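# Flip toast in pan with turner, then set turner down

## Task

Using the steel turner (spatula), flip the toast slice over so it ends up lying flat inside the frying pan with its browned side facing up. If the slice falls or tips over from higher than about a finger's width, this may be judged a drop. Afterwards, put the turner down on the table. It must be away from both the pan and the toast, and not lying on the hot plate. The hand and arm may never contact the toast or the pan, including the pan's handle; any such contact ends the run as a failure. The pan and hot plate are loose. At the end the pan must sit level and centred on the hot plate. At the finish the hand must not be holding the turner at all, even lightly, nor bearing a significant share of its weight. Release it and pull the hand away.

## Robot and tools

Robot: a single six-joint arm ending in a five-finger right hand. There is one camera, cam_wrist (896x504). Joints, from the base out: shoulder pan, shoulder lift, elbow, wrist 1, wrist 2, wrist 3.

Frames. The scene frame has its origin on the table top below the arm base. +z points up, and +y points left when looking along +x. The hand point sits 0.05 m in front of the palm, where the index pad meets the thumb tip in a pinch. Its axes:
- +z runs along the straight fingers, which extend 0.06 to 0.07 m past the point.
- +y points out of the palm.
- +x runs across the palm toward the little finger.
Across the palm the hand reaches 0.08 m on the little-finger side. On the thumb side it reaches 0.02 m with the thumb turned in front of the palm, otherwise up to 0.09 m. A wrist bracket on the little-finger side stands 0.03 m further out along +y than the point and reaches 0.11 m across the palm. It can collide with things. Rotating the hand shifts the hand point slightly.

execute_actions(actions). This takes a list of actions, run in order. Each action is a table of up to 15 rows. Each row lasts one control step (1/30 s), so an action lasts 0.5 s. A short table repeats its final row. One row serves the one arm and holds 14 numbers, each in [-1, 1], in this order: dx, dy, dz, rx, ry, rz, little, ring, middle, index, thumb_bend, thumb_turn, force_limit, speed.
- dx to rz: an offset, not a pose. It is given in the hand point's own axes and measured from the hand point's measured pose at the start of that action. Every row refers to that same start, not to the previous row. For the first action of a call, the start is the last pose reported in the scene. 1.0 equals 0.6 m or 180 degrees. rx, ry, rz form a single rotation vector.
- Each step is clipped to within 100 mm and 16 degrees of the measured pose. After an action the arm stops at the last clipped pose, so long moves need further actions.
- Finger and thumb numbers are absolute targets. +1 is open or straight and -1 is fully curled. For thumb_turn, +1 is beside the palm and -1 is in front of the palm, opposite the fingers. A pinch is about index -0.22, thumb_bend -0.75, thumb_turn -0.57.
- force_limit is the stall force for a closing motor, scaled linearly from about 0 N at -1 to 10 N at +1 (15 N for the two thumb motors).
- speed is linear from nearly 0 at -1 to full at +1. At full speed a complete finger stroke takes 0.6 s.
An empty list just returns the current state and images.

move(target, speed, stop_force, blocking). This drives the hand point in a straight line toward one target.
- target: one 14-number row laid out as above. Its pose part is an offset in hand point axes from the pose in the last result that showed one, on the same 0.6 m / 180 degree scale. The hand numbers are sent at the start of the move.
- speed: in m/s, 0.002 to 0.5, default 0.25. Rotation is capped at twice that value in rad/s.
- The path lasts 0.5 to 10 s and does not slow for obstacles.
- stop_force: in N, 13 to 80, optional. The path halts when the wrist push against the motion rises by that much for 2 steps; the arm then retreats 2 steps and holds. Use it only at very low speed, and do not rely on it for moves that rotate. Leave it out when pulling away from a surface. It is refused during the first 0.2 s of the scene.
- blocking=false: returns after 0.5 s while the arm keeps moving. It cannot be combined with stop_force. Call wait(0) or stop before issuing any other motion.
- The result adds a move: line. Its ending is one of done, off_target, moving, held, fault or contact (stop_force triggered), together with the distance to target. limits=paced means the pose was clipped. limits=held means some steps were blocked, after which the arm may move faster than the speed you set.

wait(seconds 0 to 10) lets time run while the last command is held. stop() brakes a running move; braking needs room. zoom_image(camera "cam_wrist", region [x0, y0, x1, y1]) gives a closer view of a pixel region no larger than 504 by 504, measured from the top-left corner. show_instructions() displays the reference pages. finished_scene(scene) ends scene 1 or 2 and cannot be undone.

Results. The state line reports:
- end_effector_position in metres and end_effector_quat_wxyz, both in the scene frame, plus velocities.
- Hand target: the pose the controller is currently steering toward.
- Step readings: positions at some steps; HELD marks a step that was held back.
- A pose unreachable line: the clearance check changed or blocked the command.
- Wrist force and Wrist torque: in end effector axes. Expect an offset up to about 5.5 N, noise around 3.4 N, and saturation near 100 N. "no reading" is harmless.
- hand_measured, hand_stopped_by (moving, target, force, stalled, fault) and hand_load_n: each lists six values in the motor order above. Loads are positive when the finger is pushed open. Loads dropping to near 0 signal a lost grip.

Gripping. Turn the thumb fully in front of the palm before reaching the object; the hand can then wrap something 0.035 to 0.08 m thick. A motor starts only when its target changes by 0.01 or more, then locks once it arrives or reaches force_limit. For a soft grip, close at speed -0.9 or lower. To loosen, send a target more open than hand_measured. Repeating the same numbers keeps the grip.

Avoid:
- Touching the toast or the pan.
- Knocking anything off the table.
- Dropping or slamming the toast.
- Tilting or sliding the pan off centre.
- Pressing hard. The arm is stiff, so a target even slightly beyond a contact can trigger a fault stop.
A torque fault occurs when a joint reaches its limit (shoulder 290, elbow 132, wrists 47.5 N m). A force fault occurs at 150 N from any outside force. Either fault halts the arm for 10 s. MOTOR HOT appears at 70 °C; at 85 °C an OVER-TEMPERATURE FAULT brakes the arm. The arm holds its last command while you think. Loose objects may occasionally get nudged. Finish with the hand open and moved away from the turner.

Each tool is called after "Emit:" as name(argument=value, ...), one argument or row to a line, values as JSON.

Reference images:

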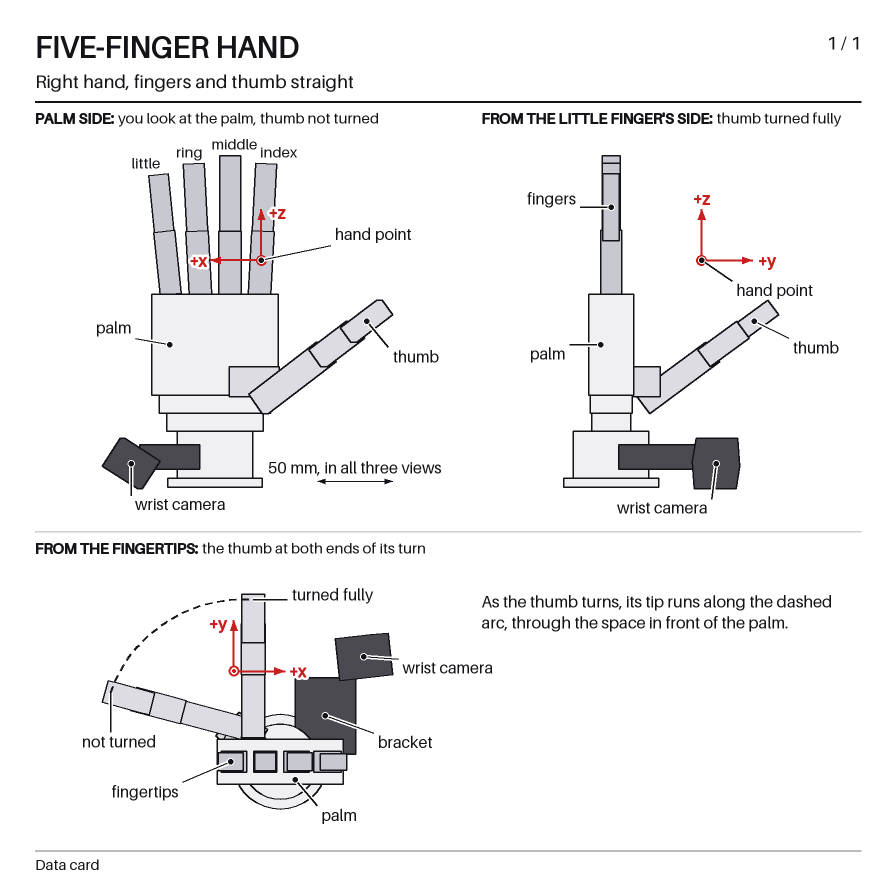

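## Session

Emit:
execute_actions(
  actions=[],
)

Scene clock: 0.00 s.
end_effector_position=(+0.5980, -0.0911, +0.3237) hand_measured=(+1.000, +1.000, +1.000, +1.000, +1.000, +1.000) hand_load_n=(+0.0, +0.0, +0.0, +0.0, +0.0, +0.0) hand_stopped_by=(target, target, target, target, target, target) hand_force_limit=0.00 hand_speed=-0.80 end_effector_quat_wxyz=(-0.265, -0.568, +0.777, +0.063) end_effector_velocity=(+0.000, -0.000, +0.000) end_effector_angular_velocity=(-0.002, -0.002, +0.000)
Joint positions: [-0.327 -0.979  1.374  1.61   1.926 -3.1  ]
Joint velocities: [-0.    -0.001  0.    -0.002  0.001  0.   ]
Wrist force (N, on the end effector, along its own x y z axes, offset not removed): no reading
Wrist torque (N m, same axes, about the end effector's origin, offset not removed): no reading
Hand target: +0.598, -0.091, +0.324; -0.265, -0.568, +0.777, +0.063

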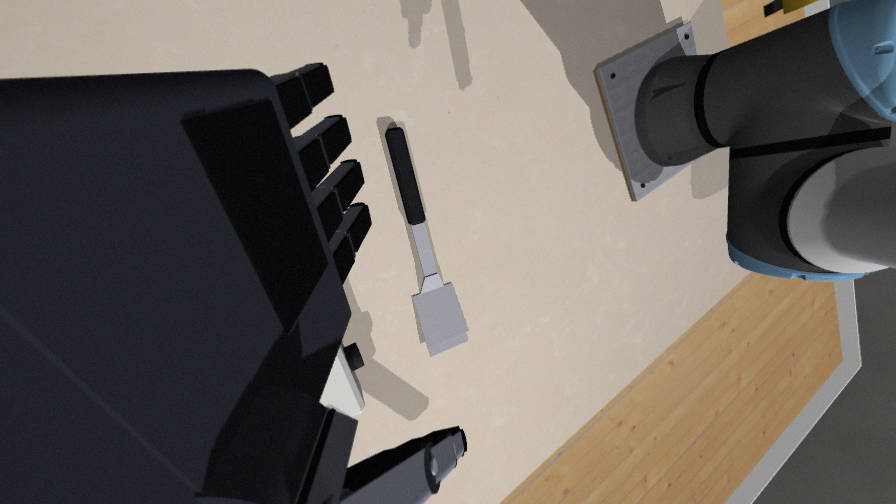

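Emit:
move(
  target=[0.173,0.16,-0.013,0.043,-0.182,0.391,1,1,1,1,1,1,0,0],
  speed=0.35,
)

Scene clock: 12.27 s.
end_effector_position=(+0.4980, -0.1517, +0.4043) hand_measured=(+1.000, +1.000, +1.000, +1.000, +1.000, +1.000) hand_load_n=(+0.0, +0.0, +0.0, +0.0, +0.0, +0.0) hand_stopped_by=(target, target, target, target, target, target) hand_force_limit=0.00 hand_speed=0.00 end_effector_quat_wxyz=(-0.001, -0.001, +1.000, -0.000) end_effector_velocity=(-0.000, -0.000, +0.000) end_effector_angular_velocity=(-0.001, -0.005, -0.007)
Joint positions: [-0.76  -1.48   1.725  1.339  1.57  -2.346]
Joint velocities: [-0.002 -0.003  0.002 -0.004 -0.003  0.004]
Wrist force (N, on the end effector, along its own x y z axes, offset not removed): [1.2 2.3 1.4]
Wrist torque (N m, same axes, about the end effector's origin, offset not removed): [0.14 -0.29 0.17]
Hand target: +0.498, -0.152, +0.404; -0.001, -0.000, +1.000, -0.000
Off the commanded pose: 0.001 m, 0 deg.
move: done

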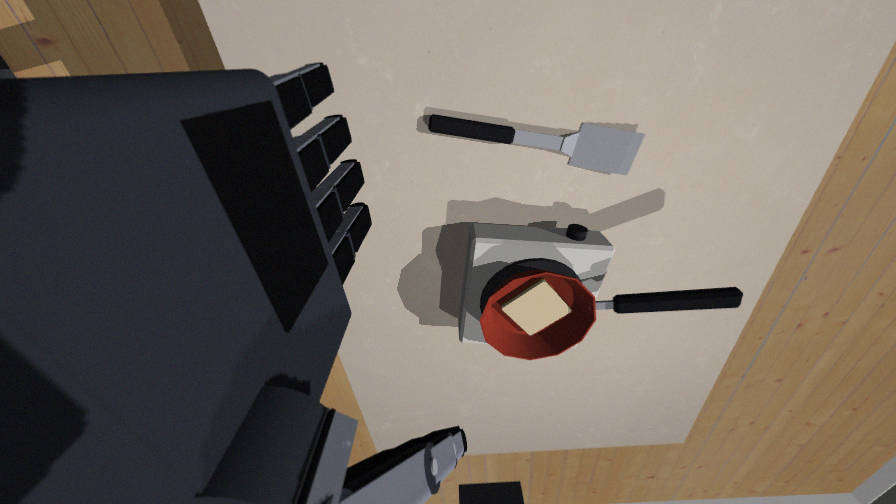

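Emit:
move(
  target=[0,0,0.2,0,0,0,1,1,1,1,1,1,0,0],
  speed=0.3,
)

Emit:
move(
  target=[0,0.2,0,0,0,0,1,1,1,1,1,1,0,0],
  speed=0.3,
)

Scene clock: 17.00 s.
end_effector_position=(+0.4977, -0.1516, +0.2844) hand_measured=(+1.000, +1.000, +1.000, +1.000, +1.000, +1.000) hand_load_n=(+0.0, +0.0, +0.0, +0.0, +0.0, +0.0) hand_stopped_by=(target, target, target, target, target, target) hand_force_limit=0.00 hand_speed=0.00 end_effector_quat_wxyz=(-0.001, -0.001, +1.000, -0.000) end_effector_velocity=(-0.000, -0.000, -0.001) end_effector_angular_velocity=(-0.001, -0.001, -0.001)
Joint positions: [-0.759 -1.414  1.872  1.124  1.57  -2.346]
Joint velocities: [-0.001  0.001  0.002 -0.004  0.     0.001]
Wrist force (N, on the end effector, along its own x y z axes, offset not removed): [-0.2 4.1 -0.3]
Wrist torque (N m, same axes, about the end effector's origin, offset not removed): [0.46 0.09 0.19]
Hand target: +0.498, -0.152, +0.284; -0.001, -0.001, +1.000, -0.000
Off the commanded pose: 0.000 m, 0 deg.
move: done

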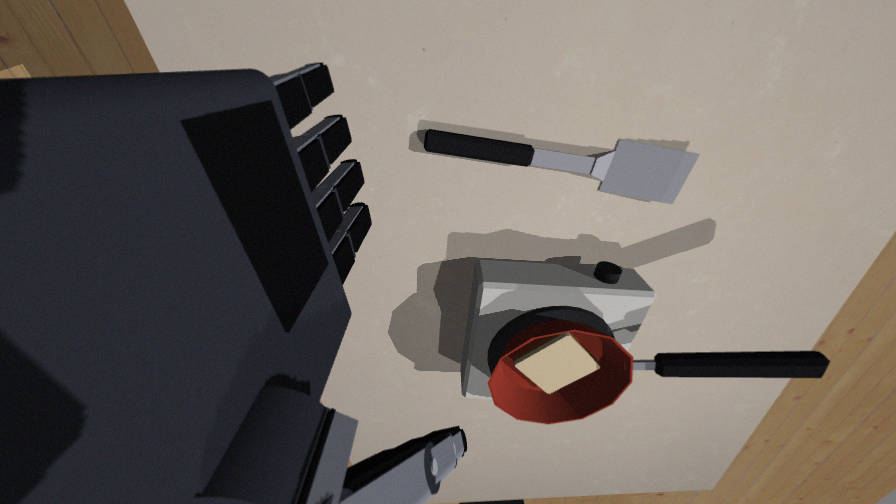

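Scene clock: 17.97 s.
end_effector_position=(+0.4978, -0.0316, +0.2845) hand_measured=(+1.000, +1.000, +1.000, +1.000, +1.000, +1.000) hand_load_n=(+0.0, +0.0, +0.0, +0.0, +0.0, +0.0) hand_stopped_by=(target, target, target, target, target, target) hand_force_limit=0.00 hand_speed=0.00 end_effector_quat_wxyz=(-0.001, -0.001, +1.000, -0.000) end_effector_velocity=(+0.000, +0.002, +0.000) end_effector_angular_velocity=(-0.000, -0.001, -0.001)
Joint positions: [-0.559 -1.477  1.943  1.117  1.568 -2.145]
Joint velocities: [ 0.004 -0.001  0.     0.    -0.     0.005]
Wrist force (N, on the end effector, along its own x y z axes, offset not removed): [-0.4 3.5 -0.8]
Wrist torque (N m, same axes, about the end effector's origin, offset not removed): [0.40 0.09 0.10]
Hand target: +0.498, -0.031, +0.285; -0.001, -0.001, +1.000, -0.000
Off the commanded pose: 0.000 m, 0 deg.
move: done

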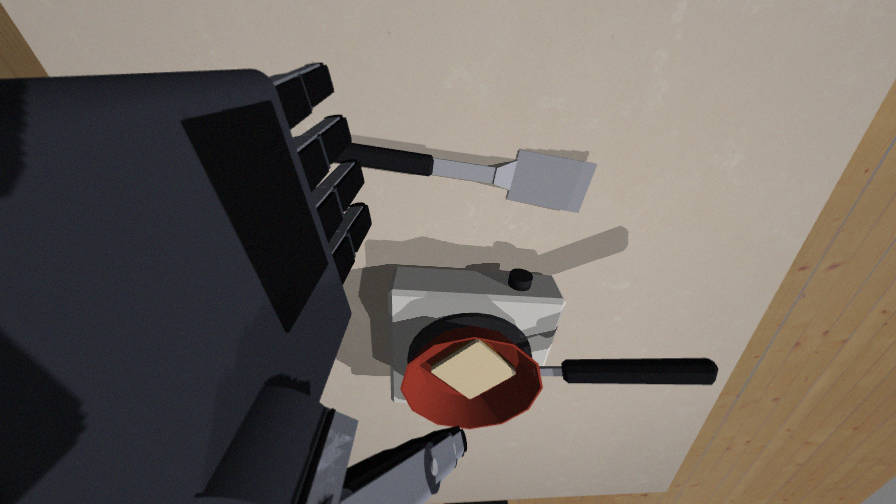

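Emit:
zoom_image(
  camera="cam_wrist",
  region=[320, 120, 740, 440],
)

Region (320, 120, 740, 440) of cam_wrist's 896x504 image, scaled by 1.200, with more detail than that image has; it fills the top 384 rows of this view, and the rest is white.

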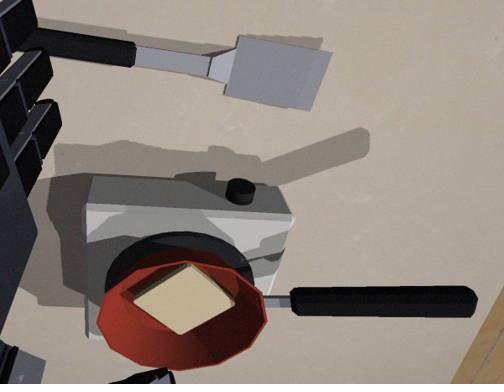

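Emit:
move(
  target=[0.13,-0.113,0.274,0.234,-0.185,-0.397,1,1,1,1,1,-1,0,0.5],
  speed=0.35,
)

Scene clock: 46.43 s.
end_effector_position=(+0.4192, -0.0998, +0.1208) hand_measured=(+1.000, +1.000, +1.000, +1.000, +1.000, -1.000) hand_load_n=(+0.0, +0.0, +0.0, +0.0, +0.0, +0.0) hand_stopped_by=(target, target, target, target, target, target) hand_force_limit=0.00 hand_speed=0.50 end_effector_quat_wxyz=(+0.261, -0.563, +0.711, -0.331) end_effector_velocity=(-0.001, -0.000, -0.001) end_effector_angular_velocity=(+0.001, -0.004, +0.010)
Joint positions: [-1.042 -1.774  2.507  0.171  0.977 -3.752]
Joint velocities: [-0.012  0.004  0.003  0.002 -0.016 -0.017]
Wrist force (N, on the end effector, along its own x y z axes, offset not removed): [-2.4 0.4 4.0]
Wrist torque (N m, same axes, about the end effector's origin, offset not removed): [-0.24 0.24 -0.05]
Hand target: +0.419, -0.100, +0.121; +0.261, -0.563, +0.711, -0.331
Off the commanded pose: 0.001 m, 0 deg.
move: done

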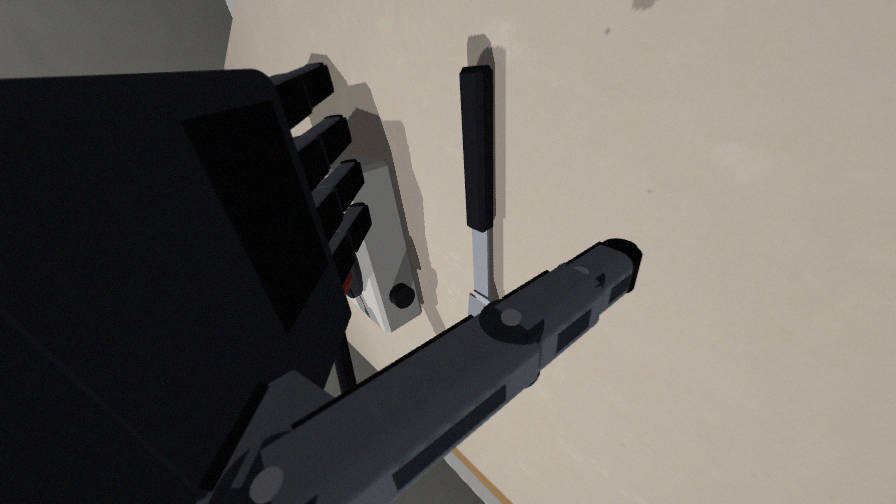

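Emit:
zoom_image(
  camera="cam_wrist",
  region=[400, 20, 600, 330],
)

Region (400, 20, 600, 330) of cam_wrist's 896x504 image, scaled by 1.626, with more detail than that image has; it fills the left 325 columns of this view, and the rest is white.

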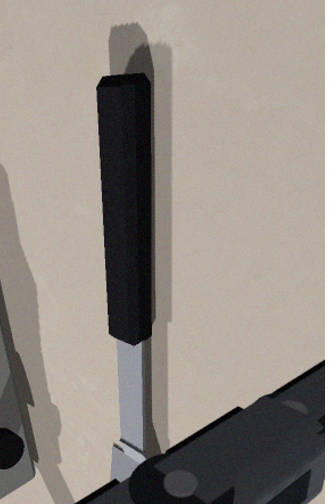

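Emit:
move(
  target=[0,0.115,0.008,0.139,0,0,1,1,1,1,1,1,0,0.5],
  speed=0.2,
)

Scene clock: 52.67 s.
end_effector_position=(+0.4041, -0.0953, +0.0990) hand_measured=(+1.000, +1.000, +1.000, +1.000, +1.000, +1.000) hand_load_n=(+0.0, +0.0, +0.0, +0.0, +0.0, +0.0) hand_stopped_by=(target, target, target, target, target, target) hand_force_limit=0.00 hand_speed=0.50 end_effector_quat_wxyz=(+0.302, -0.539, +0.682, -0.391) end_effector_velocity=(-0.000, -0.000, +0.000) end_effector_angular_velocity=(-0.001, +0.000, -0.001)
Joint positions: [-1.263 -1.83   2.663  0.042  0.743 -3.865]
Joint velocities: [-0.001 -0.001  0.     0.     0.001 -0.   ]
Wrist force (N, on the end effector, along its own x y z axes, offset not removed): [0.6 1.8 0.8]
Wrist torque (N m, same axes, about the end effector's origin, offset not removed): [0.14 -0.15 0.19]
Hand target: +0.404, -0.095, +0.099; +0.303, -0.539, +0.682, -0.391
Off the commanded pose: 0.042 m, 16 deg.
move: held; limits=held; held on 24 of 42 steps, including the last
pose unreachable: on one or more control steps of this call, first in action 0 (counted from 0), an arm could not follow its commanded pose, so it was not sent that pose on those steps. On the call's last step it was still not sent that pose. It may still have moved: this result reports where it is.
cause: the commanded pose would bring two parts of the arm too close to each other (joints 3 (elbow) to 5 (wrist 2) lie between them).

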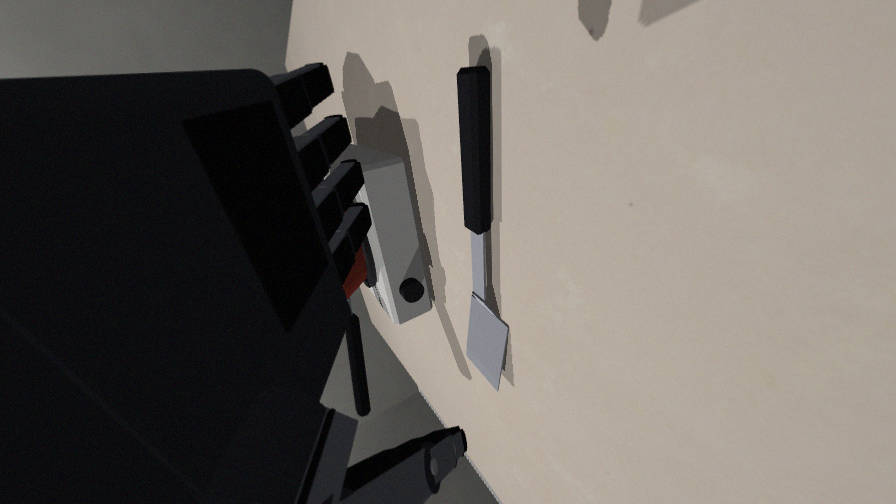

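Emit:
zoom_image(
  camera="cam_wrist",
  region=[420, 190, 560, 410],
)

Emit:
zoom_image(
  camera="cam_wrist",
  region=[430, 25, 530, 145],
)

Region (420, 190, 560, 410) of cam_wrist's 896x504 image, scaled by 2.291, with more detail than that image has; it fills the left 321 columns of this view, and the rest is white.

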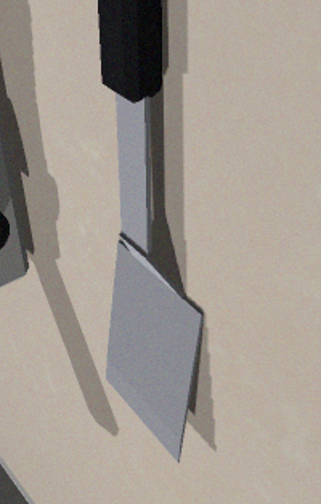

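Region (430, 25, 530, 145) of cam_wrist's 896x504 image, scaled by 4.200, with more detail than that image has.

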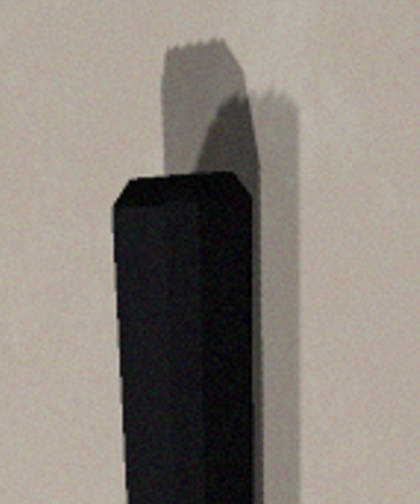

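Emit:
execute_actions(
  actions=[
    [[0,0,0,0,0,0,1,1,1,1,1,-0.85,0,1]],
    [[0,0,0,0,0,0,0,0,0,0,-0.75,-0.85,0,1]],
    [[0,0,0,0,0,0,0,0,0,0,-0.75,-0.85,0,1]],
  ],
)

Scene clock: 63.10 s.
end_effector_position=(+0.4041, -0.0953, +0.0990) hand_measured=(+0.000, +0.000, +0.000, +0.000, -0.750, -0.850) hand_load_n=(+0.0, +0.0, +0.0, +0.0, +0.0, +0.0) hand_stopped_by=(target, target, target, target, moving, target) hand_force_limit=0.00 hand_speed=1.00 end_effector_quat_wxyz=(+0.303, -0.539, +0.682, -0.391) end_effector_velocity=(-0.000, -0.000, -0.000) end_effector_angular_velocity=(+0.000, +0.002, -0.001)
Joint positions: [-1.263 -1.83   2.663  0.042  0.743 -3.865]
Joint velocities: [-0.     0.    -0.     0.001  0.002 -0.   ]
Wrist force (N, on the end effector, along its own x y z axes, offset not removed): [-1.5 3.0 2.8]
Wrist torque (N m, same axes, about the end effector's origin, offset not removed): [0.22 0.10 0.08]
Hand target: +0.404, -0.095, +0.099; +0.303, -0.539, +0.682, -0.391
Off the commanded pose: 0.000 m, 0 deg.
Step readings (end_effector_position; steps 1 to 15: 1st action; 16 to 30: 2nd action; 31 to 45: 3rd action):
0: (+0.4041, -0.0953, +0.0990)
1: (+0.4041, -0.0953, +0.0990)
2: (+0.4041, -0.0953, +0.0990)
4: (+0.4041, -0.0953, +0.0990)
8: (+0.4041, -0.0953, +0.0990)
15: (+0.4041, -0.0953, +0.0990)
16: (+0.4041, -0.0953, +0.0990)
17: (+0.4041, -0.0953, +0.0990)
19: (+0.4041, -0.0953, +0.0990)
23: (+0.4041, -0.0953, +0.0990)
30: (+0.4041, -0.0953, +0.0990)
31: (+0.4041, -0.0953, +0.0990)
32: (+0.4041, -0.0953, +0.0990)
34: (+0.4041, -0.0953, +0.0990)
38: (+0.4041, -0.0953, +0.0990)
45: end_effector_position above

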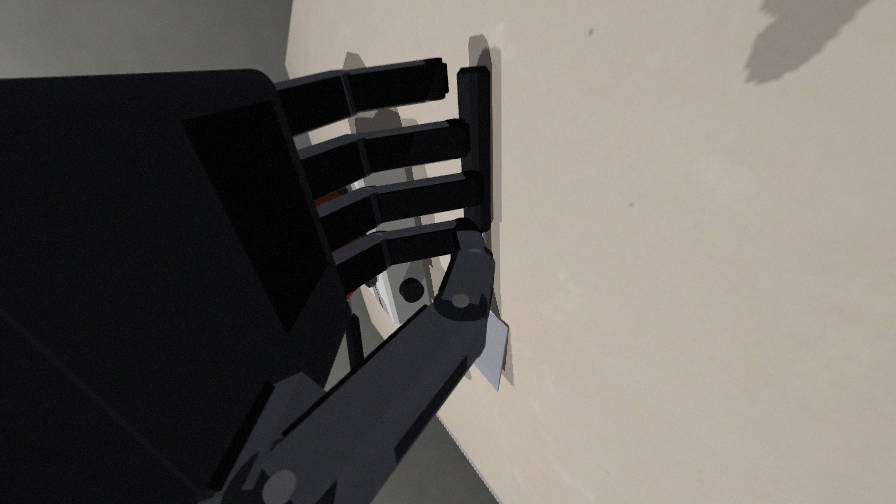

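Emit:
move(
  target=[-0.082,-0.061,0.18,0.032,0,0,0.4,0.4,0.4,0.4,-0.5,-0.85,0,0.5],
  speed=0.2,
)

Scene clock: 88.03 s.
end_effector_position=(+0.5245, -0.0737, +0.0748) hand_measured=(+0.400, +0.400, +0.400, +0.400, -0.500, -0.850) hand_load_n=(+0.0, +0.0, +0.0, +0.0, +0.0, +0.0) hand_stopped_by=(target, target, target, target, target, target) hand_force_limit=0.00 hand_speed=0.50 end_effector_quat_wxyz=(+0.329, -0.523, +0.662, -0.425) end_effector_velocity=(+0.002, +0.000, -0.001) end_effector_angular_velocity=(-0.001, +0.000, -0.000)
Joint positions: [-0.747 -1.604  2.541 -0.434  1.103 -3.386]
Joint velocities: [ 0.006  0.005 -0.002 -0.004  0.006  0.002]
Wrist force (N, on the end effector, along its own x y z axes, offset not removed): [-1.9 4.6 1.5]
Wrist torque (N m, same axes, about the end effector's origin, offset not removed): [0.43 0.17 0.07]
Hand target: +0.525, -0.074, +0.075; +0.329, -0.523, +0.662, -0.425
Off the commanded pose: 0.001 m, 0 deg.
move: done

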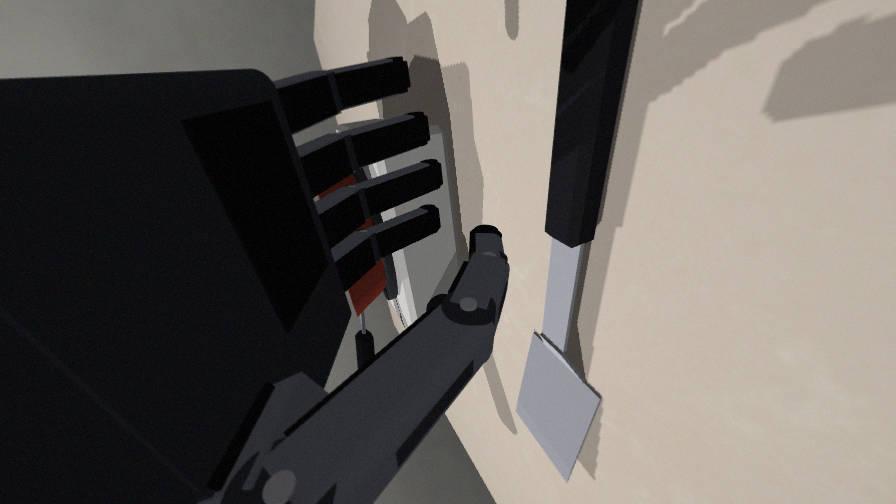

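Emit:
move(
  target=[0.01,0.038,-0.004,0.072,0,0,0.4,0.4,0.4,0.4,-0.2,-0.85,0,0.5],
  speed=0.15,
)

Scene clock: 92.00 s.
end_effector_position=(+0.5114, -0.0769, +0.0553) hand_measured=(+0.400, +0.400, +0.400, +0.400, -0.200, -0.850) hand_load_n=(+0.0, +0.0, +0.0, +0.0, +0.0, +0.0) hand_stopped_by=(target, target, target, target, target, target) hand_force_limit=0.00 hand_speed=0.50 end_effector_quat_wxyz=(+0.386, -0.483, +0.610, -0.496) end_effector_velocity=(-0.000, -0.000, -0.002) end_effector_angular_velocity=(+0.001, -0.010, -0.001)
Joint positions: [-0.875 -1.564  2.716 -0.878  0.938 -3.307]
Joint velocities: [-0.007  0.009  0.008 -0.027 -0.008  0.009]
Wrist force (N, on the end effector, along its own x y z axes, offset not removed): [-0.4 3.8 1.6]
Wrist torque (N m, same axes, about the end effector's origin, offset not removed): [0.38 0.00 0.19]
Hand target: +0.511, -0.077, +0.055; +0.386, -0.482, +0.609, -0.497
Off the commanded pose: 0.000 m, 0 deg.
move: done

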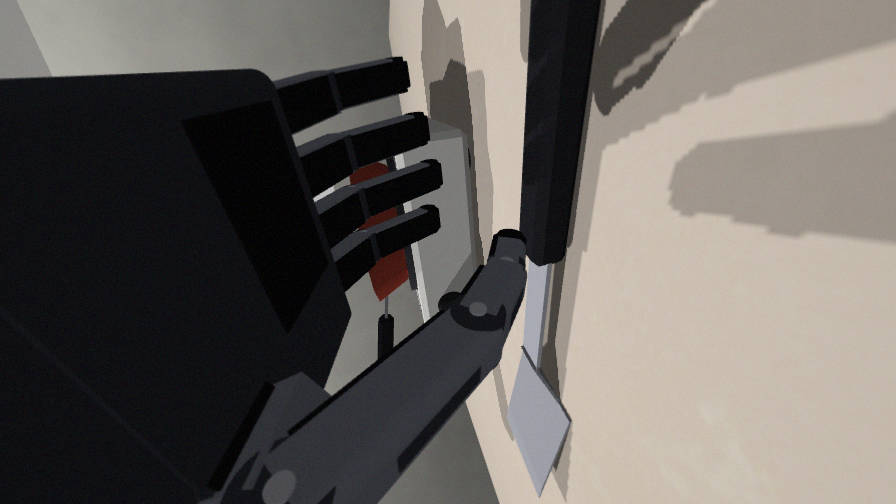

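Emit:
move(
  target=[0,0.033,0.007,0,0,0,0.4,0.4,0.4,0.4,-0.2,-0.85,0,0.5],
  speed=0.05,
)

Scene clock: 95.00 s.
end_effector_position=(+0.5113, -0.0770, +0.0352) hand_measured=(+0.400, +0.400, +0.400, +0.400, -0.200, -0.850) hand_load_n=(+0.0, +0.0, +0.0, +0.0, +0.0, +0.0) hand_stopped_by=(target, target, target, target, target, target) hand_force_limit=0.00 hand_speed=0.50 end_effector_quat_wxyz=(+0.386, -0.483, +0.610, -0.496) end_effector_velocity=(+0.000, -0.000, -0.002) end_effector_angular_velocity=(-0.000, -0.002, -0.002)
Joint positions: [-0.875 -1.489  2.728 -0.964  0.938 -3.307]
Joint velocities: [ 0.     0.007  0.001 -0.011  0.002  0.002]
Wrist force (N, on the end effector, along its own x y z axes, offset not removed): [0.0 2.5 1.7]
Wrist torque (N m, same axes, about the end effector's origin, offset not removed): [0.21 -0.07 0.19]
Hand target: +0.511, -0.077, +0.035; +0.386, -0.483, +0.610, -0.496
Off the commanded pose: 0.000 m, 0 deg.
move: done

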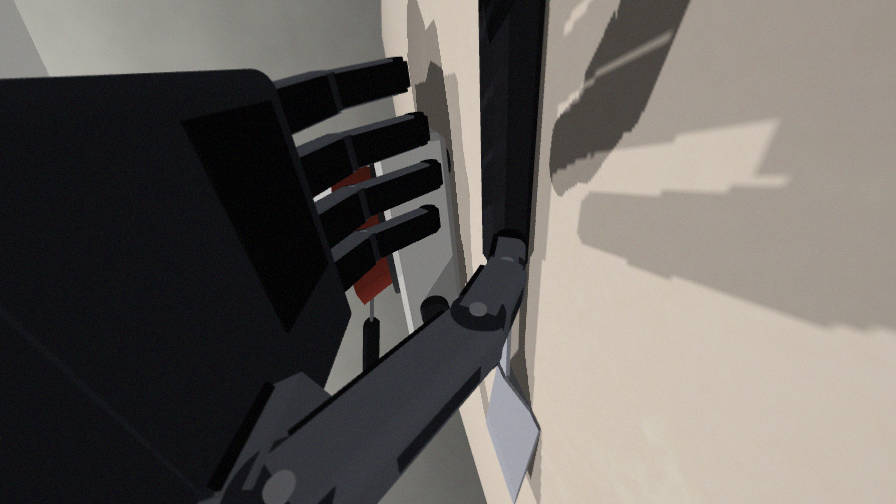

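Emit:
move(
  target=[0,0.0147,0.018,0,0,0,0.4,0.4,0.4,0.4,-0.4,-0.85,0,0.8],
  speed=0.03,
)

Scene clock: 98.70 s.
end_effector_position=(+0.5197, -0.0791, +0.0244) hand_measured=(+0.400, +0.400, +0.400, +0.400, -0.400, -0.850) hand_load_n=(+0.0, +0.0, +0.0, +0.0, +0.0, +0.0) hand_stopped_by=(target, target, target, target, target, target) hand_force_limit=0.00 hand_speed=0.80 end_effector_quat_wxyz=(+0.386, -0.483, +0.610, -0.496) end_effector_velocity=(+0.001, -0.001, -0.002) end_effector_angular_velocity=(-0.001, -0.000, -0.001)
Joint positions: [-0.851 -1.436  2.715 -1.01   0.961 -3.299]
Joint velocities: [ 0.003  0.008 -0.002 -0.007  0.004  0.001]
Wrist force (N, on the end effector, along its own x y z axes, offset not removed): [-0.5 2.2 0.7]
Wrist torque (N m, same axes, about the end effector's origin, offset not removed): [0.19 0.00 0.16]
Hand target: +0.520, -0.079, +0.024; +0.386, -0.483, +0.610, -0.496
Off the commanded pose: 0.000 m, 0 deg.
move: done

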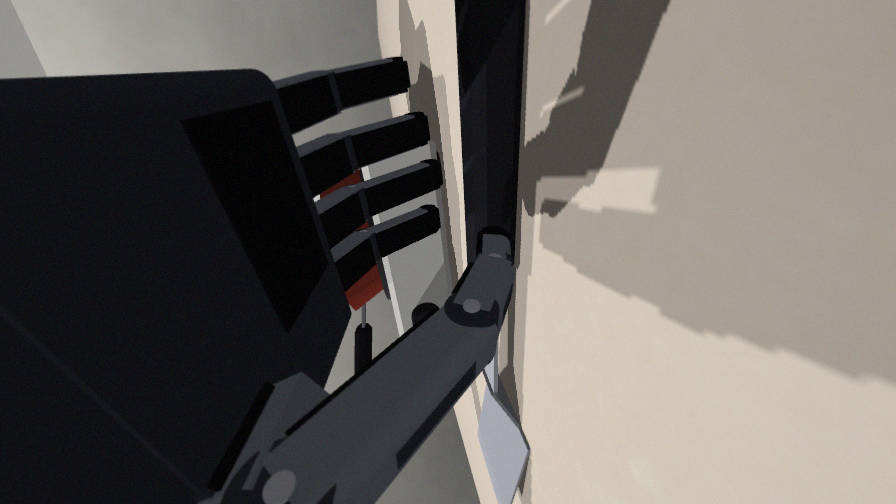

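Emit:
execute_actions(
  actions=[
    [[0,0.007,0.0015,0,0,0,0.1,0.1,0.1,0.1,-0.55,-0.85,-0.4,0]],
    [[0,0,0,0,0,0,0.1,0.1,0.1,0.1,-0.55,-0.85,-0.4,0]],
  ],
)

Scene clock: 101.10 s.
end_effector_position=(+0.5197, -0.0791, +0.0201) hand_measured=(+0.100, +0.100, +0.100, +0.100, -0.550, -0.850) hand_load_n=(+0.0, +0.0, +0.0, +0.5, +0.0, +0.0) hand_stopped_by=(target, target, target, target, target, target) hand_force_limit=-0.40 hand_speed=0.00 end_effector_quat_wxyz=(+0.386, -0.483, +0.610, -0.496) end_effector_velocity=(-0.000, +0.000, -0.000) end_effector_angular_velocity=(+0.002, -0.000, +0.000)
Joint positions: [-0.851 -1.419  2.717 -1.028  0.961 -3.299]
Joint velocities: [-0.     0.     0.    -0.001 -0.001  0.001]
Wrist force (N, on the end effector, along its own x y z axes, offset not removed): [-1.4 3.1 -0.6]
Wrist torque (N m, same axes, about the end effector's origin, offset not removed): [0.50 0.19 0.14]
Hand target: +0.520, -0.079, +0.020; +0.386, -0.483, +0.610, -0.496
Off the commanded pose: 0.000 m, 0 deg.
Step readings (end_effector_position; steps 1 to 15: 1st action; 16 to 30: 2nd action):
0: (+0.5198, -0.0791, +0.0242)
1: (+0.5198, -0.0792, +0.0241)
2: (+0.5199, -0.0793, +0.0234)
4: (+0.5199, -0.0793, +0.0218)
8: (+0.5198, -0.0792, +0.0205)
15: (+0.5197, -0.0791, +0.0201)
16: (+0.5197, -0.0791, +0.0201)
17: (+0.5197, -0.0791, +0.0201)
19: (+0.5197, -0.0791, +0.0201)
23: (+0.5197, -0.0791, +0.0201)
30: end_effector_position above

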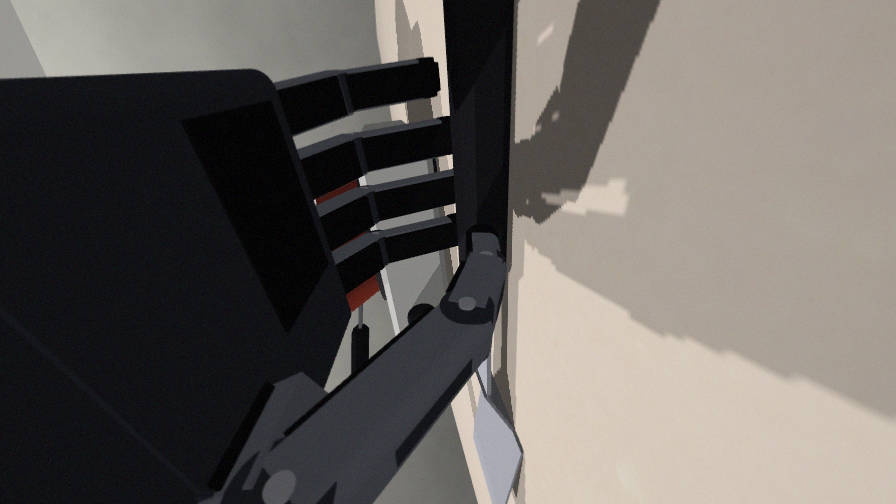

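Emit:
execute_actions(
  actions=[
    [[0,0,0,0,0,0,0.1,-0.4,-0.4,-0.4,-0.55,-0.85,-0.2,-0.8]],
    [[0,0,0,0,0,0,0.1,-0.4,-0.4,-0.4,-0.55,-0.85,-0.2,-0.8]],
    [[0,0,0,0,0,0,0.1,-0.4,-0.4,-0.4,-0.55,-0.85,-0.2,-0.8]],
  ],
)

Scene clock: 104.23 s.
end_effector_position=(+0.5197, -0.0791, +0.0201) hand_measured=(+0.100, +0.060, +0.080, +0.070, -0.548, -0.850) hand_load_n=(+0.0, +7.0, +2.5, +5.5, +2.0, -0.5) hand_stopped_by=(target, force, force, force, target, target) hand_force_limit=-0.20 hand_speed=-0.80 end_effector_quat_wxyz=(+0.386, -0.483, +0.610, -0.496) end_effector_velocity=(-0.000, +0.001, -0.001) end_effector_angular_velocity=(+0.002, +0.002, +0.001)
Joint positions: [-0.851 -1.419  2.717 -1.028  0.961 -3.299]
Joint velocities: [ 0.     0.001  0.     0.001 -0.001 -0.001]
Wrist force (N, on the end effector, along its own x y z axes, offset not removed): [-1.7 -5.7 5.5]
Wrist torque (N m, same axes, about the end effector's origin, offset not removed): [0.52 -0.25 0.06]
Hand target: +0.520, -0.079, +0.020; +0.386, -0.483, +0.610, -0.496
Off the commanded pose: 0.000 m, 0 deg.
Step readings (end_effector_position; steps 1 to 15: 1st action; 16 to 30: 2nd action; 31 to 45: 3rd action):
0: (+0.5197, -0.0791, +0.0201)
1: (+0.5197, -0.0791, +0.0201)
2: (+0.5197, -0.0791, +0.0201)
4: (+0.5197, -0.0791, +0.0201)
8: (+0.5197, -0.0791, +0.0201)
15: (+0.5197, -0.0791, +0.0201)
16: (+0.5197, -0.0791, +0.0201)
17: (+0.5197, -0.0791, +0.0201)
19: (+0.5197, -0.0791, +0.0201)
23: (+0.5197, -0.0791, +0.0201)
30: (+0.5197, -0.0791, +0.0201)
31: (+0.5197, -0.0791, +0.0201)
32: (+0.5197, -0.0791, +0.0201)
34: (+0.5197, -0.0791, +0.0201)
38: (+0.5197, -0.0791, +0.0201)
45: end_effector_position above

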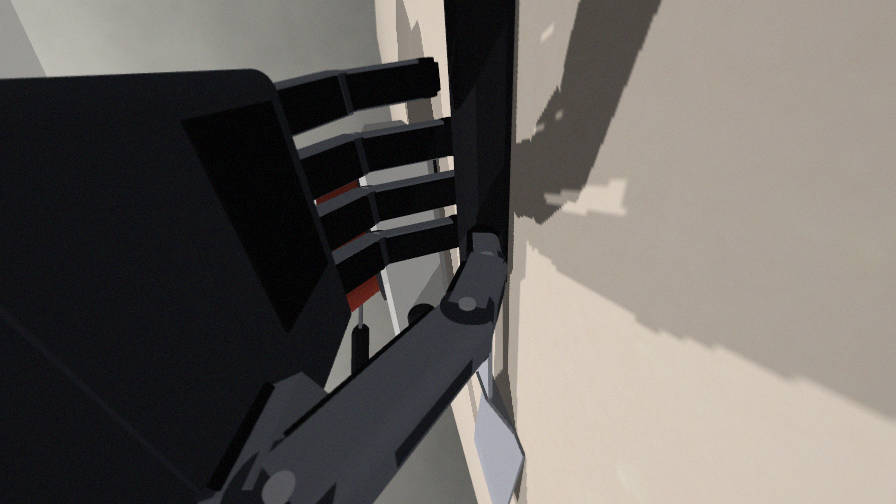

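Emit:
execute_actions(
  actions=[
    [[0,-0.013,-0.003,0,0,0,0.35,0.35,0.35,0.35,-0.15,-0.85,-0.2,0.5]],
    [[0,-0.005,0.024,0,0,0,0.35,0.35,0.35,0.35,-0.15,-0.85,-0.2,0.5]],
    [[0,0,0,0,0,0,0.35,0.35,0.35,0.35,-0.15,-0.85,-0.2,0.5]],
  ],
)

Scene clock: 109.43 s.
end_effector_position=(+0.5338, -0.0825, +0.0280) hand_measured=(+0.350, +0.350, +0.350, +0.350, -0.150, -0.850) hand_load_n=(+0.0, +0.0, +0.0, +0.0, +0.0, +0.0) hand_stopped_by=(target, target, target, target, target, target) hand_force_limit=-0.20 hand_speed=0.50 end_effector_quat_wxyz=(+0.386, -0.483, +0.610, -0.496) end_effector_velocity=(+0.000, +0.000, -0.000) end_effector_angular_velocity=(+0.001, +0.000, +0.000)
Joint positions: [-0.814 -1.429  2.683 -0.992  0.997 -3.287]
Joint velocities: [-0.     0.001 -0.     0.    -0.     0.   ]
Wrist force (N, on the end effector, along its own x y z axes, offset not removed): [-0.2 -0.1 -0.6]
Wrist torque (N m, same axes, about the end effector's origin, offset not removed): [-0.08 -0.08 0.07]
Hand target: +0.534, -0.082, +0.028; +0.386, -0.483, +0.610, -0.496
Off the commanded pose: 0.000 m, 0 deg.
Step readings (end_effector_position; steps 1 to 15: 1st action; 16 to 30: 2nd action; 31 to 45: 3rd action):
0: (+0.5197, -0.0791, +0.0201)
1: (+0.5197, -0.0791, +0.0203)
2: (+0.5196, -0.0790, +0.0217)
4: (+0.5195, -0.0789, +0.0247)
8: (+0.5195, -0.0789, +0.0273)
15: (+0.5196, -0.0790, +0.0280)
16: (+0.5200, -0.0791, +0.0280)
17: (+0.5225, -0.0798, +0.0281)
19: (+0.5280, -0.0812, +0.0284)
23: (+0.5326, -0.0822, +0.0282)
30: (+0.5338, -0.0824, +0.0280)
31: (+0.5338, -0.0824, +0.0280)
32: (+0.5338, -0.0824, +0.0280)
34: (+0.5338, -0.0824, +0.0280)
38: (+0.5338, -0.0824, +0.0280)
45: end_effector_position above

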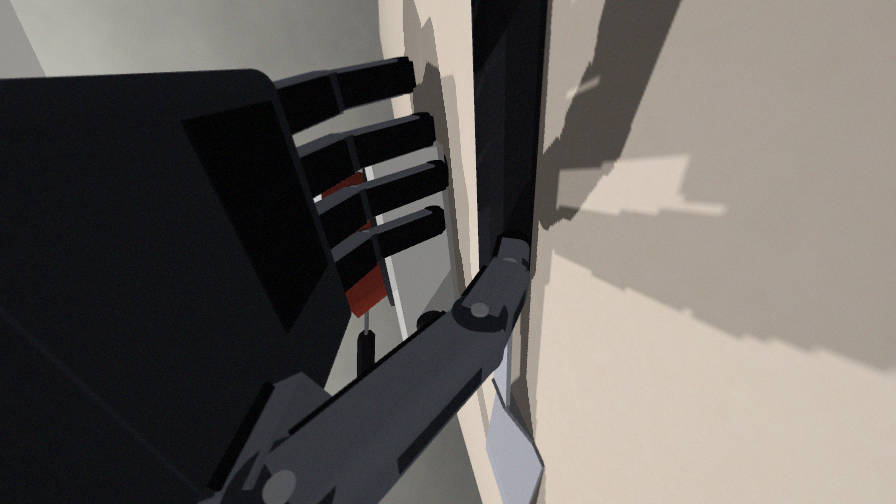

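Emit:
execute_actions(
  actions=[
    [[0,0,0,0,0,0,0.1,0.1,0.1,0.1,-0.15,-0.85,-0.4,0]],
    [[0,0,0,0,0,0,0.1,-0.5,-0.5,-0.5,-0.15,-0.85,-0.4,-0.8]],
    [[0,0,0,0,0,0,0.1,-0.5,-0.5,-0.5,-0.15,-0.85,-0.4,-0.8]],
    [[0,0,0,0,0,0,0.1,-0.5,-0.5,-0.5,-0.15,-0.85,-0.4,-0.8]],
  ],
)

Scene clock: 114.10 s.
end_effector_position=(+0.5338, -0.0824, +0.0280) hand_measured=(+0.100, -0.098, -0.030, -0.086, -0.150, -0.850) hand_load_n=(+0.0, +3.5, +5.0, +4.0, +2.0, +0.0) hand_stopped_by=(target, force, force, force, target, target) hand_force_limit=-0.40 hand_speed=-0.80 end_effector_quat_wxyz=(+0.386, -0.483, +0.610, -0.496) end_effector_velocity=(+0.000, -0.001, +0.000) end_effector_angular_velocity=(-0.002, -0.000, -0.000)
Joint positions: [-0.814 -1.429  2.684 -0.992  0.997 -3.287]
Joint velocities: [-0.     0.    -0.    -0.001  0.    -0.001]
Wrist force (N, on the end effector, along its own x y z axes, offset not removed): [-0.7 -5.5 3.1]
Wrist torque (N m, same axes, about the end effector's origin, offset not removed): [0.06 -0.23 -0.02]
Hand target: +0.534, -0.082, +0.028; +0.386, -0.483, +0.610, -0.496
Off the commanded pose: 0.000 m, 0 deg.
Step readings (end_effector_position; steps 1 to 15: 1st action; 16 to 30: 2nd action; 31 to 45: 3rd action; 46 to 60: 4th action):
0: (+0.5338, -0.0824, +0.0280)
1: (+0.5338, -0.0824, +0.0280)
2: (+0.5338, -0.0824, +0.0280)
4: (+0.5338, -0.0824, +0.0280)
8: (+0.5338, -0.0824, +0.0280)
15: (+0.5338, -0.0824, +0.0280)
16: (+0.5338, -0.0824, +0.0280)
17: (+0.5338, -0.0824, +0.0280)
19: (+0.5338, -0.0824, +0.0280)
23: (+0.5338, -0.0824, +0.0280)
30: (+0.5338, -0.0824, +0.0280)
31: (+0.5338, -0.0824, +0.0280)
32: (+0.5338, -0.0824, +0.0280)
34: (+0.5338, -0.0824, +0.0280)
38: (+0.5338, -0.0824, +0.0280)
45: (+0.5338, -0.0824, +0.0280)
46: (+0.5338, -0.0824, +0.0280)
47: (+0.5338, -0.0824, +0.0280)
49: (+0.5338, -0.0824, +0.0280)
53: (+0.5338, -0.0824, +0.0280)
60: end_effector_position above

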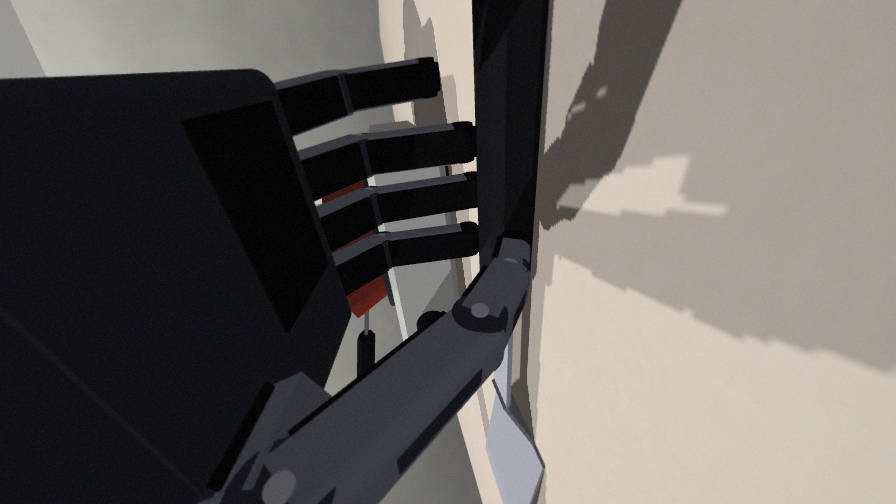

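Emit:
execute_actions(
  actions=[
    [[0,0,0,0,0,0,0.35,0.35,0.35,0.35,-0.15,-0.85,-0.4,0.5]],
    [[0,0.0012,-0.01,-0.036,0,0,0.35,0.35,0.35,0.35,-0.15,-0.85,-0.4,0.5]],
    [[0,0.0012,-0.01,-0.036,0,0,0.35,0.35,0.35,0.35,-0.3,-0.85,-0.4,0.5]],
    [[0,0,0,0,0,0,0.15,0.15,0.15,0.15,-0.3,-0.85,-0.4,-0.5]],
  ],
)

Scene clock: 122.87 s.
end_effector_position=(+0.5225, -0.0798, +0.0301) hand_measured=(+0.150, +0.150, +0.214, +0.150, -0.300, -0.850) hand_load_n=(+0.0, +1.0, +0.0, +0.0, +0.0, +0.0) hand_stopped_by=(target, target, force, target, target, target) hand_force_limit=-0.40 hand_speed=-0.50 end_effector_quat_wxyz=(+0.330, -0.523, +0.661, -0.426) end_effector_velocity=(+0.000, +0.000, +0.001) end_effector_angular_velocity=(+0.000, -0.002, +0.001)
Joint positions: [-0.769 -1.493  2.574 -0.575  1.083 -3.397]
Joint velocities: [-0.001 -0.001  0.    -0.001 -0.002  0.001]
Wrist force (N, on the end effector, along its own x y z axes, offset not removed): [1.5 -0.6 -0.2]
Wrist torque (N m, same axes, about the end effector's origin, offset not removed): [-0.06 -0.18 0.04]
Hand target: +0.522, -0.080, +0.030; +0.330, -0.523, +0.661, -0.425
Off the commanded pose: 0.000 m, 0 deg.
Step readings (end_effector_position; steps 1 to 15: 1st action; 16 to 30: 2nd action; 31 to 45: 3rd action; 46 to 60: 4th action):
0: (+0.5338, -0.0824, +0.0280)
1: (+0.5338, -0.0824, +0.0280)
2: (+0.5338, -0.0824, +0.0280)
4: (+0.5338, -0.0824, +0.0280)
8: (+0.5338, -0.0824, +0.0280)
15: (+0.5338, -0.0824, +0.0280)
16: (+0.5342, -0.0829, +0.0284)
17: (+0.5365, -0.0862, +0.0319)
19: (+0.5353, -0.0869, +0.0337)
23: (+0.5293, -0.0820, +0.0300)
30: (+0.5280, -0.0811, +0.0286)
31: (+0.5284, -0.0814, +0.0291)
32: (+0.5307, -0.0844, +0.0320)
34: (+0.5291, -0.0847, +0.0333)
38: (+0.5236, -0.0806, +0.0309)
45: (+0.5224, -0.0797, +0.0300)
46: (+0.5224, -0.0797, +0.0300)
47: (+0.5224, -0.0797, +0.0300)
49: (+0.5224, -0.0797, +0.0300)
53: (+0.5225, -0.0798, +0.0301)
60: end_effector_position above

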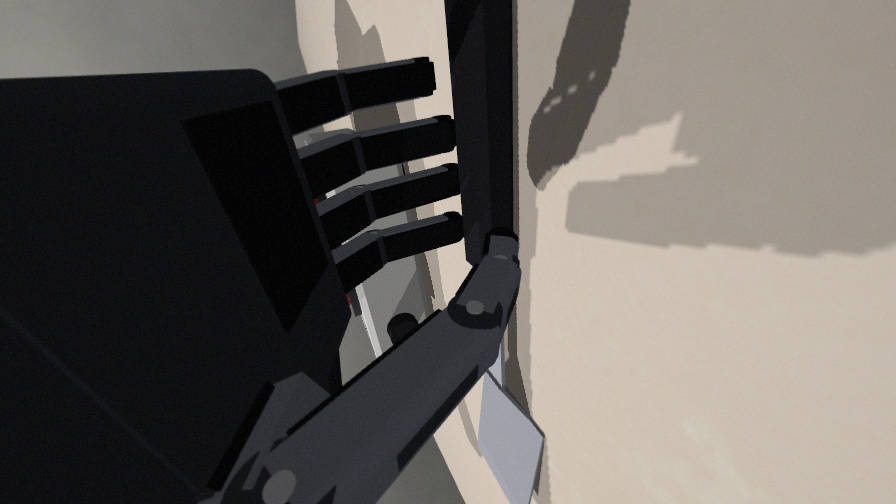

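Emit:
execute_actions(
  actions=[
    [[0,-0.002,-0.001,0,0,0,0.15,-0.5,-0.5,-0.5,-0.3,-0.85,-0.2,-0.8],[0,-0.004,-0.002,0,0,0,0.15,-0.5,-0.5,-0.5,-0.3,-0.85,-0.2,-0.8]],
    [[0,0,0,0,0,0,0.15,-0.5,-0.5,-0.5,-0.3,-0.85,-0.2,-0.8]],
    [[0,0,0,0,0,0,0.15,-0.5,-0.5,-0.5,-0.3,-0.85,-0.2,-0.8]],
    [[0,0,0,0,0,0,0.15,-0.5,-0.5,-0.5,-0.3,-0.85,-0.2,-0.8]],
  ],
)

Scene clock: 127.10 s.
end_effector_position=(+0.5224, -0.0798, +0.0328) hand_measured=(+0.150, -0.482, -0.260, -0.336, -0.300, -0.850) hand_load_n=(+0.0, +0.0, +3.5, +5.0, +1.5, -0.5) hand_stopped_by=(target, moving, force, force, target, target) hand_force_limit=-0.20 hand_speed=-0.80 end_effector_quat_wxyz=(+0.330, -0.523, +0.661, -0.426) end_effector_velocity=(+0.000, -0.000, +0.000) end_effector_angular_velocity=(+0.000, -0.001, -0.001)
Joint positions: [-0.769 -1.5    2.573 -0.567  1.083 -3.397]
Joint velocities: [-0.    -0.001  0.    -0.    -0.     0.001]
Wrist force (N, on the end effector, along its own x y z axes, offset not removed): [-1.0 -2.8 -0.1]
Wrist torque (N m, same axes, about the end effector's origin, offset not removed): [0.28 0.07 0.06]
Hand target: +0.522, -0.080, +0.033; +0.330, -0.523, +0.661, -0.426
Off the commanded pose: 0.000 m, 0 deg.
Step readings (end_effector_position; steps 1 to 15: 1st action; 16 to 30: 2nd action; 31 to 45: 3rd action; 46 to 60: 4th action):
0: (+0.5224, -0.0797, +0.0300)
1: (+0.5224, -0.0797, +0.0301)
2: (+0.5223, -0.0797, +0.0304)
4: (+0.5223, -0.0796, +0.0314)
8: (+0.5223, -0.0797, +0.0324)
15: (+0.5224, -0.0798, +0.0327)
16: (+0.5224, -0.0798, +0.0327)
17: (+0.5224, -0.0798, +0.0327)
19: (+0.5224, -0.0798, +0.0327)
23: (+0.5224, -0.0798, +0.0327)
30: (+0.5224, -0.0798, +0.0327)
31: (+0.5224, -0.0798, +0.0327)
32: (+0.5224, -0.0798, +0.0327)
34: (+0.5224, -0.0798, +0.0327)
38: (+0.5224, -0.0798, +0.0327)
45: (+0.5224, -0.0798, +0.0327)
46: (+0.5224, -0.0798, +0.0328)
47: (+0.5224, -0.0798, +0.0328)
49: (+0.5224, -0.0798, +0.0328)
53: (+0.5224, -0.0798, +0.0328)
60: end_effector_position above

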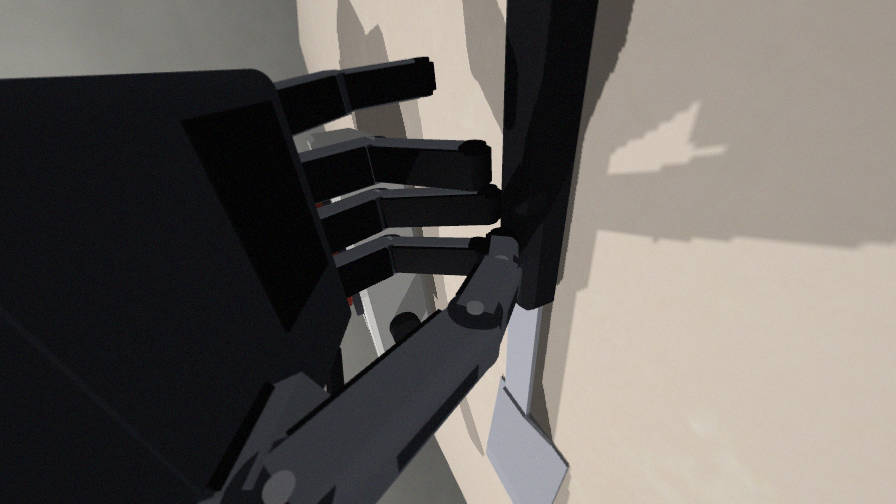

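Emit:
move(
  target=[0,-0.018,-0.049,0.067,0,0,0.35,0.35,0.35,0.35,-0.15,-0.85,-0.2,0.8],
  speed=0.1,
)

Scene clock: 133.63 s.
end_effector_position=(+0.5009, -0.0745, +0.0550) hand_measured=(+0.350, +0.350, +0.350, +0.350, -0.150, -0.850) hand_load_n=(+0.0, +0.0, +0.0, +0.0, +0.0, +0.0) hand_stopped_by=(target, target, target, target, target, target) hand_force_limit=-0.20 hand_speed=0.80 end_effector_quat_wxyz=(+0.383, -0.485, +0.613, -0.492) end_effector_velocity=(-0.001, -0.000, +0.001) end_effector_angular_velocity=(-0.001, -0.008, +0.001)
Joint positions: [-0.904 -1.588  2.731 -0.846  0.912 -3.328]
Joint velocities: [-0.008 -0.001  0.006 -0.014 -0.01   0.004]
Wrist force (N, on the end effector, along its own x y z axes, offset not removed): [-1.9 1.3 1.3]
Wrist torque (N m, same axes, about the end effector's origin, offset not removed): [0.00 0.13 0.04]
Hand target: +0.501, -0.074, +0.055; +0.383, -0.485, +0.612, -0.493
Off the commanded pose: 0.000 m, 0 deg.
move: done

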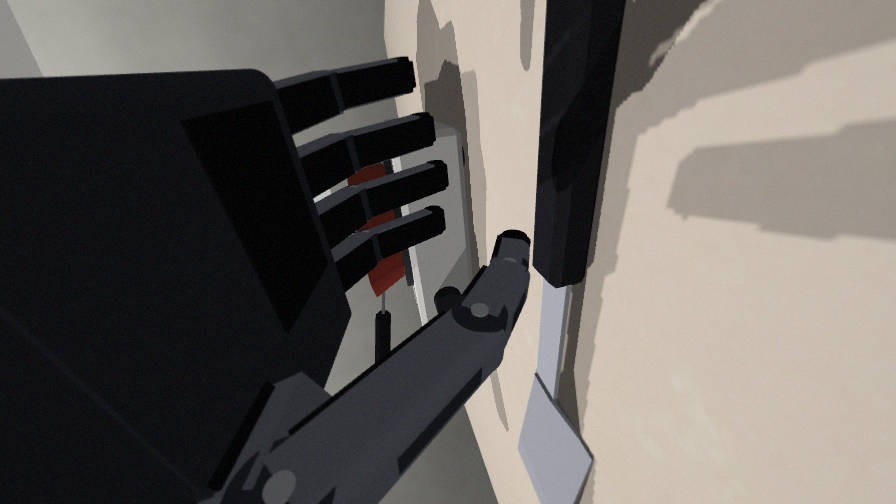

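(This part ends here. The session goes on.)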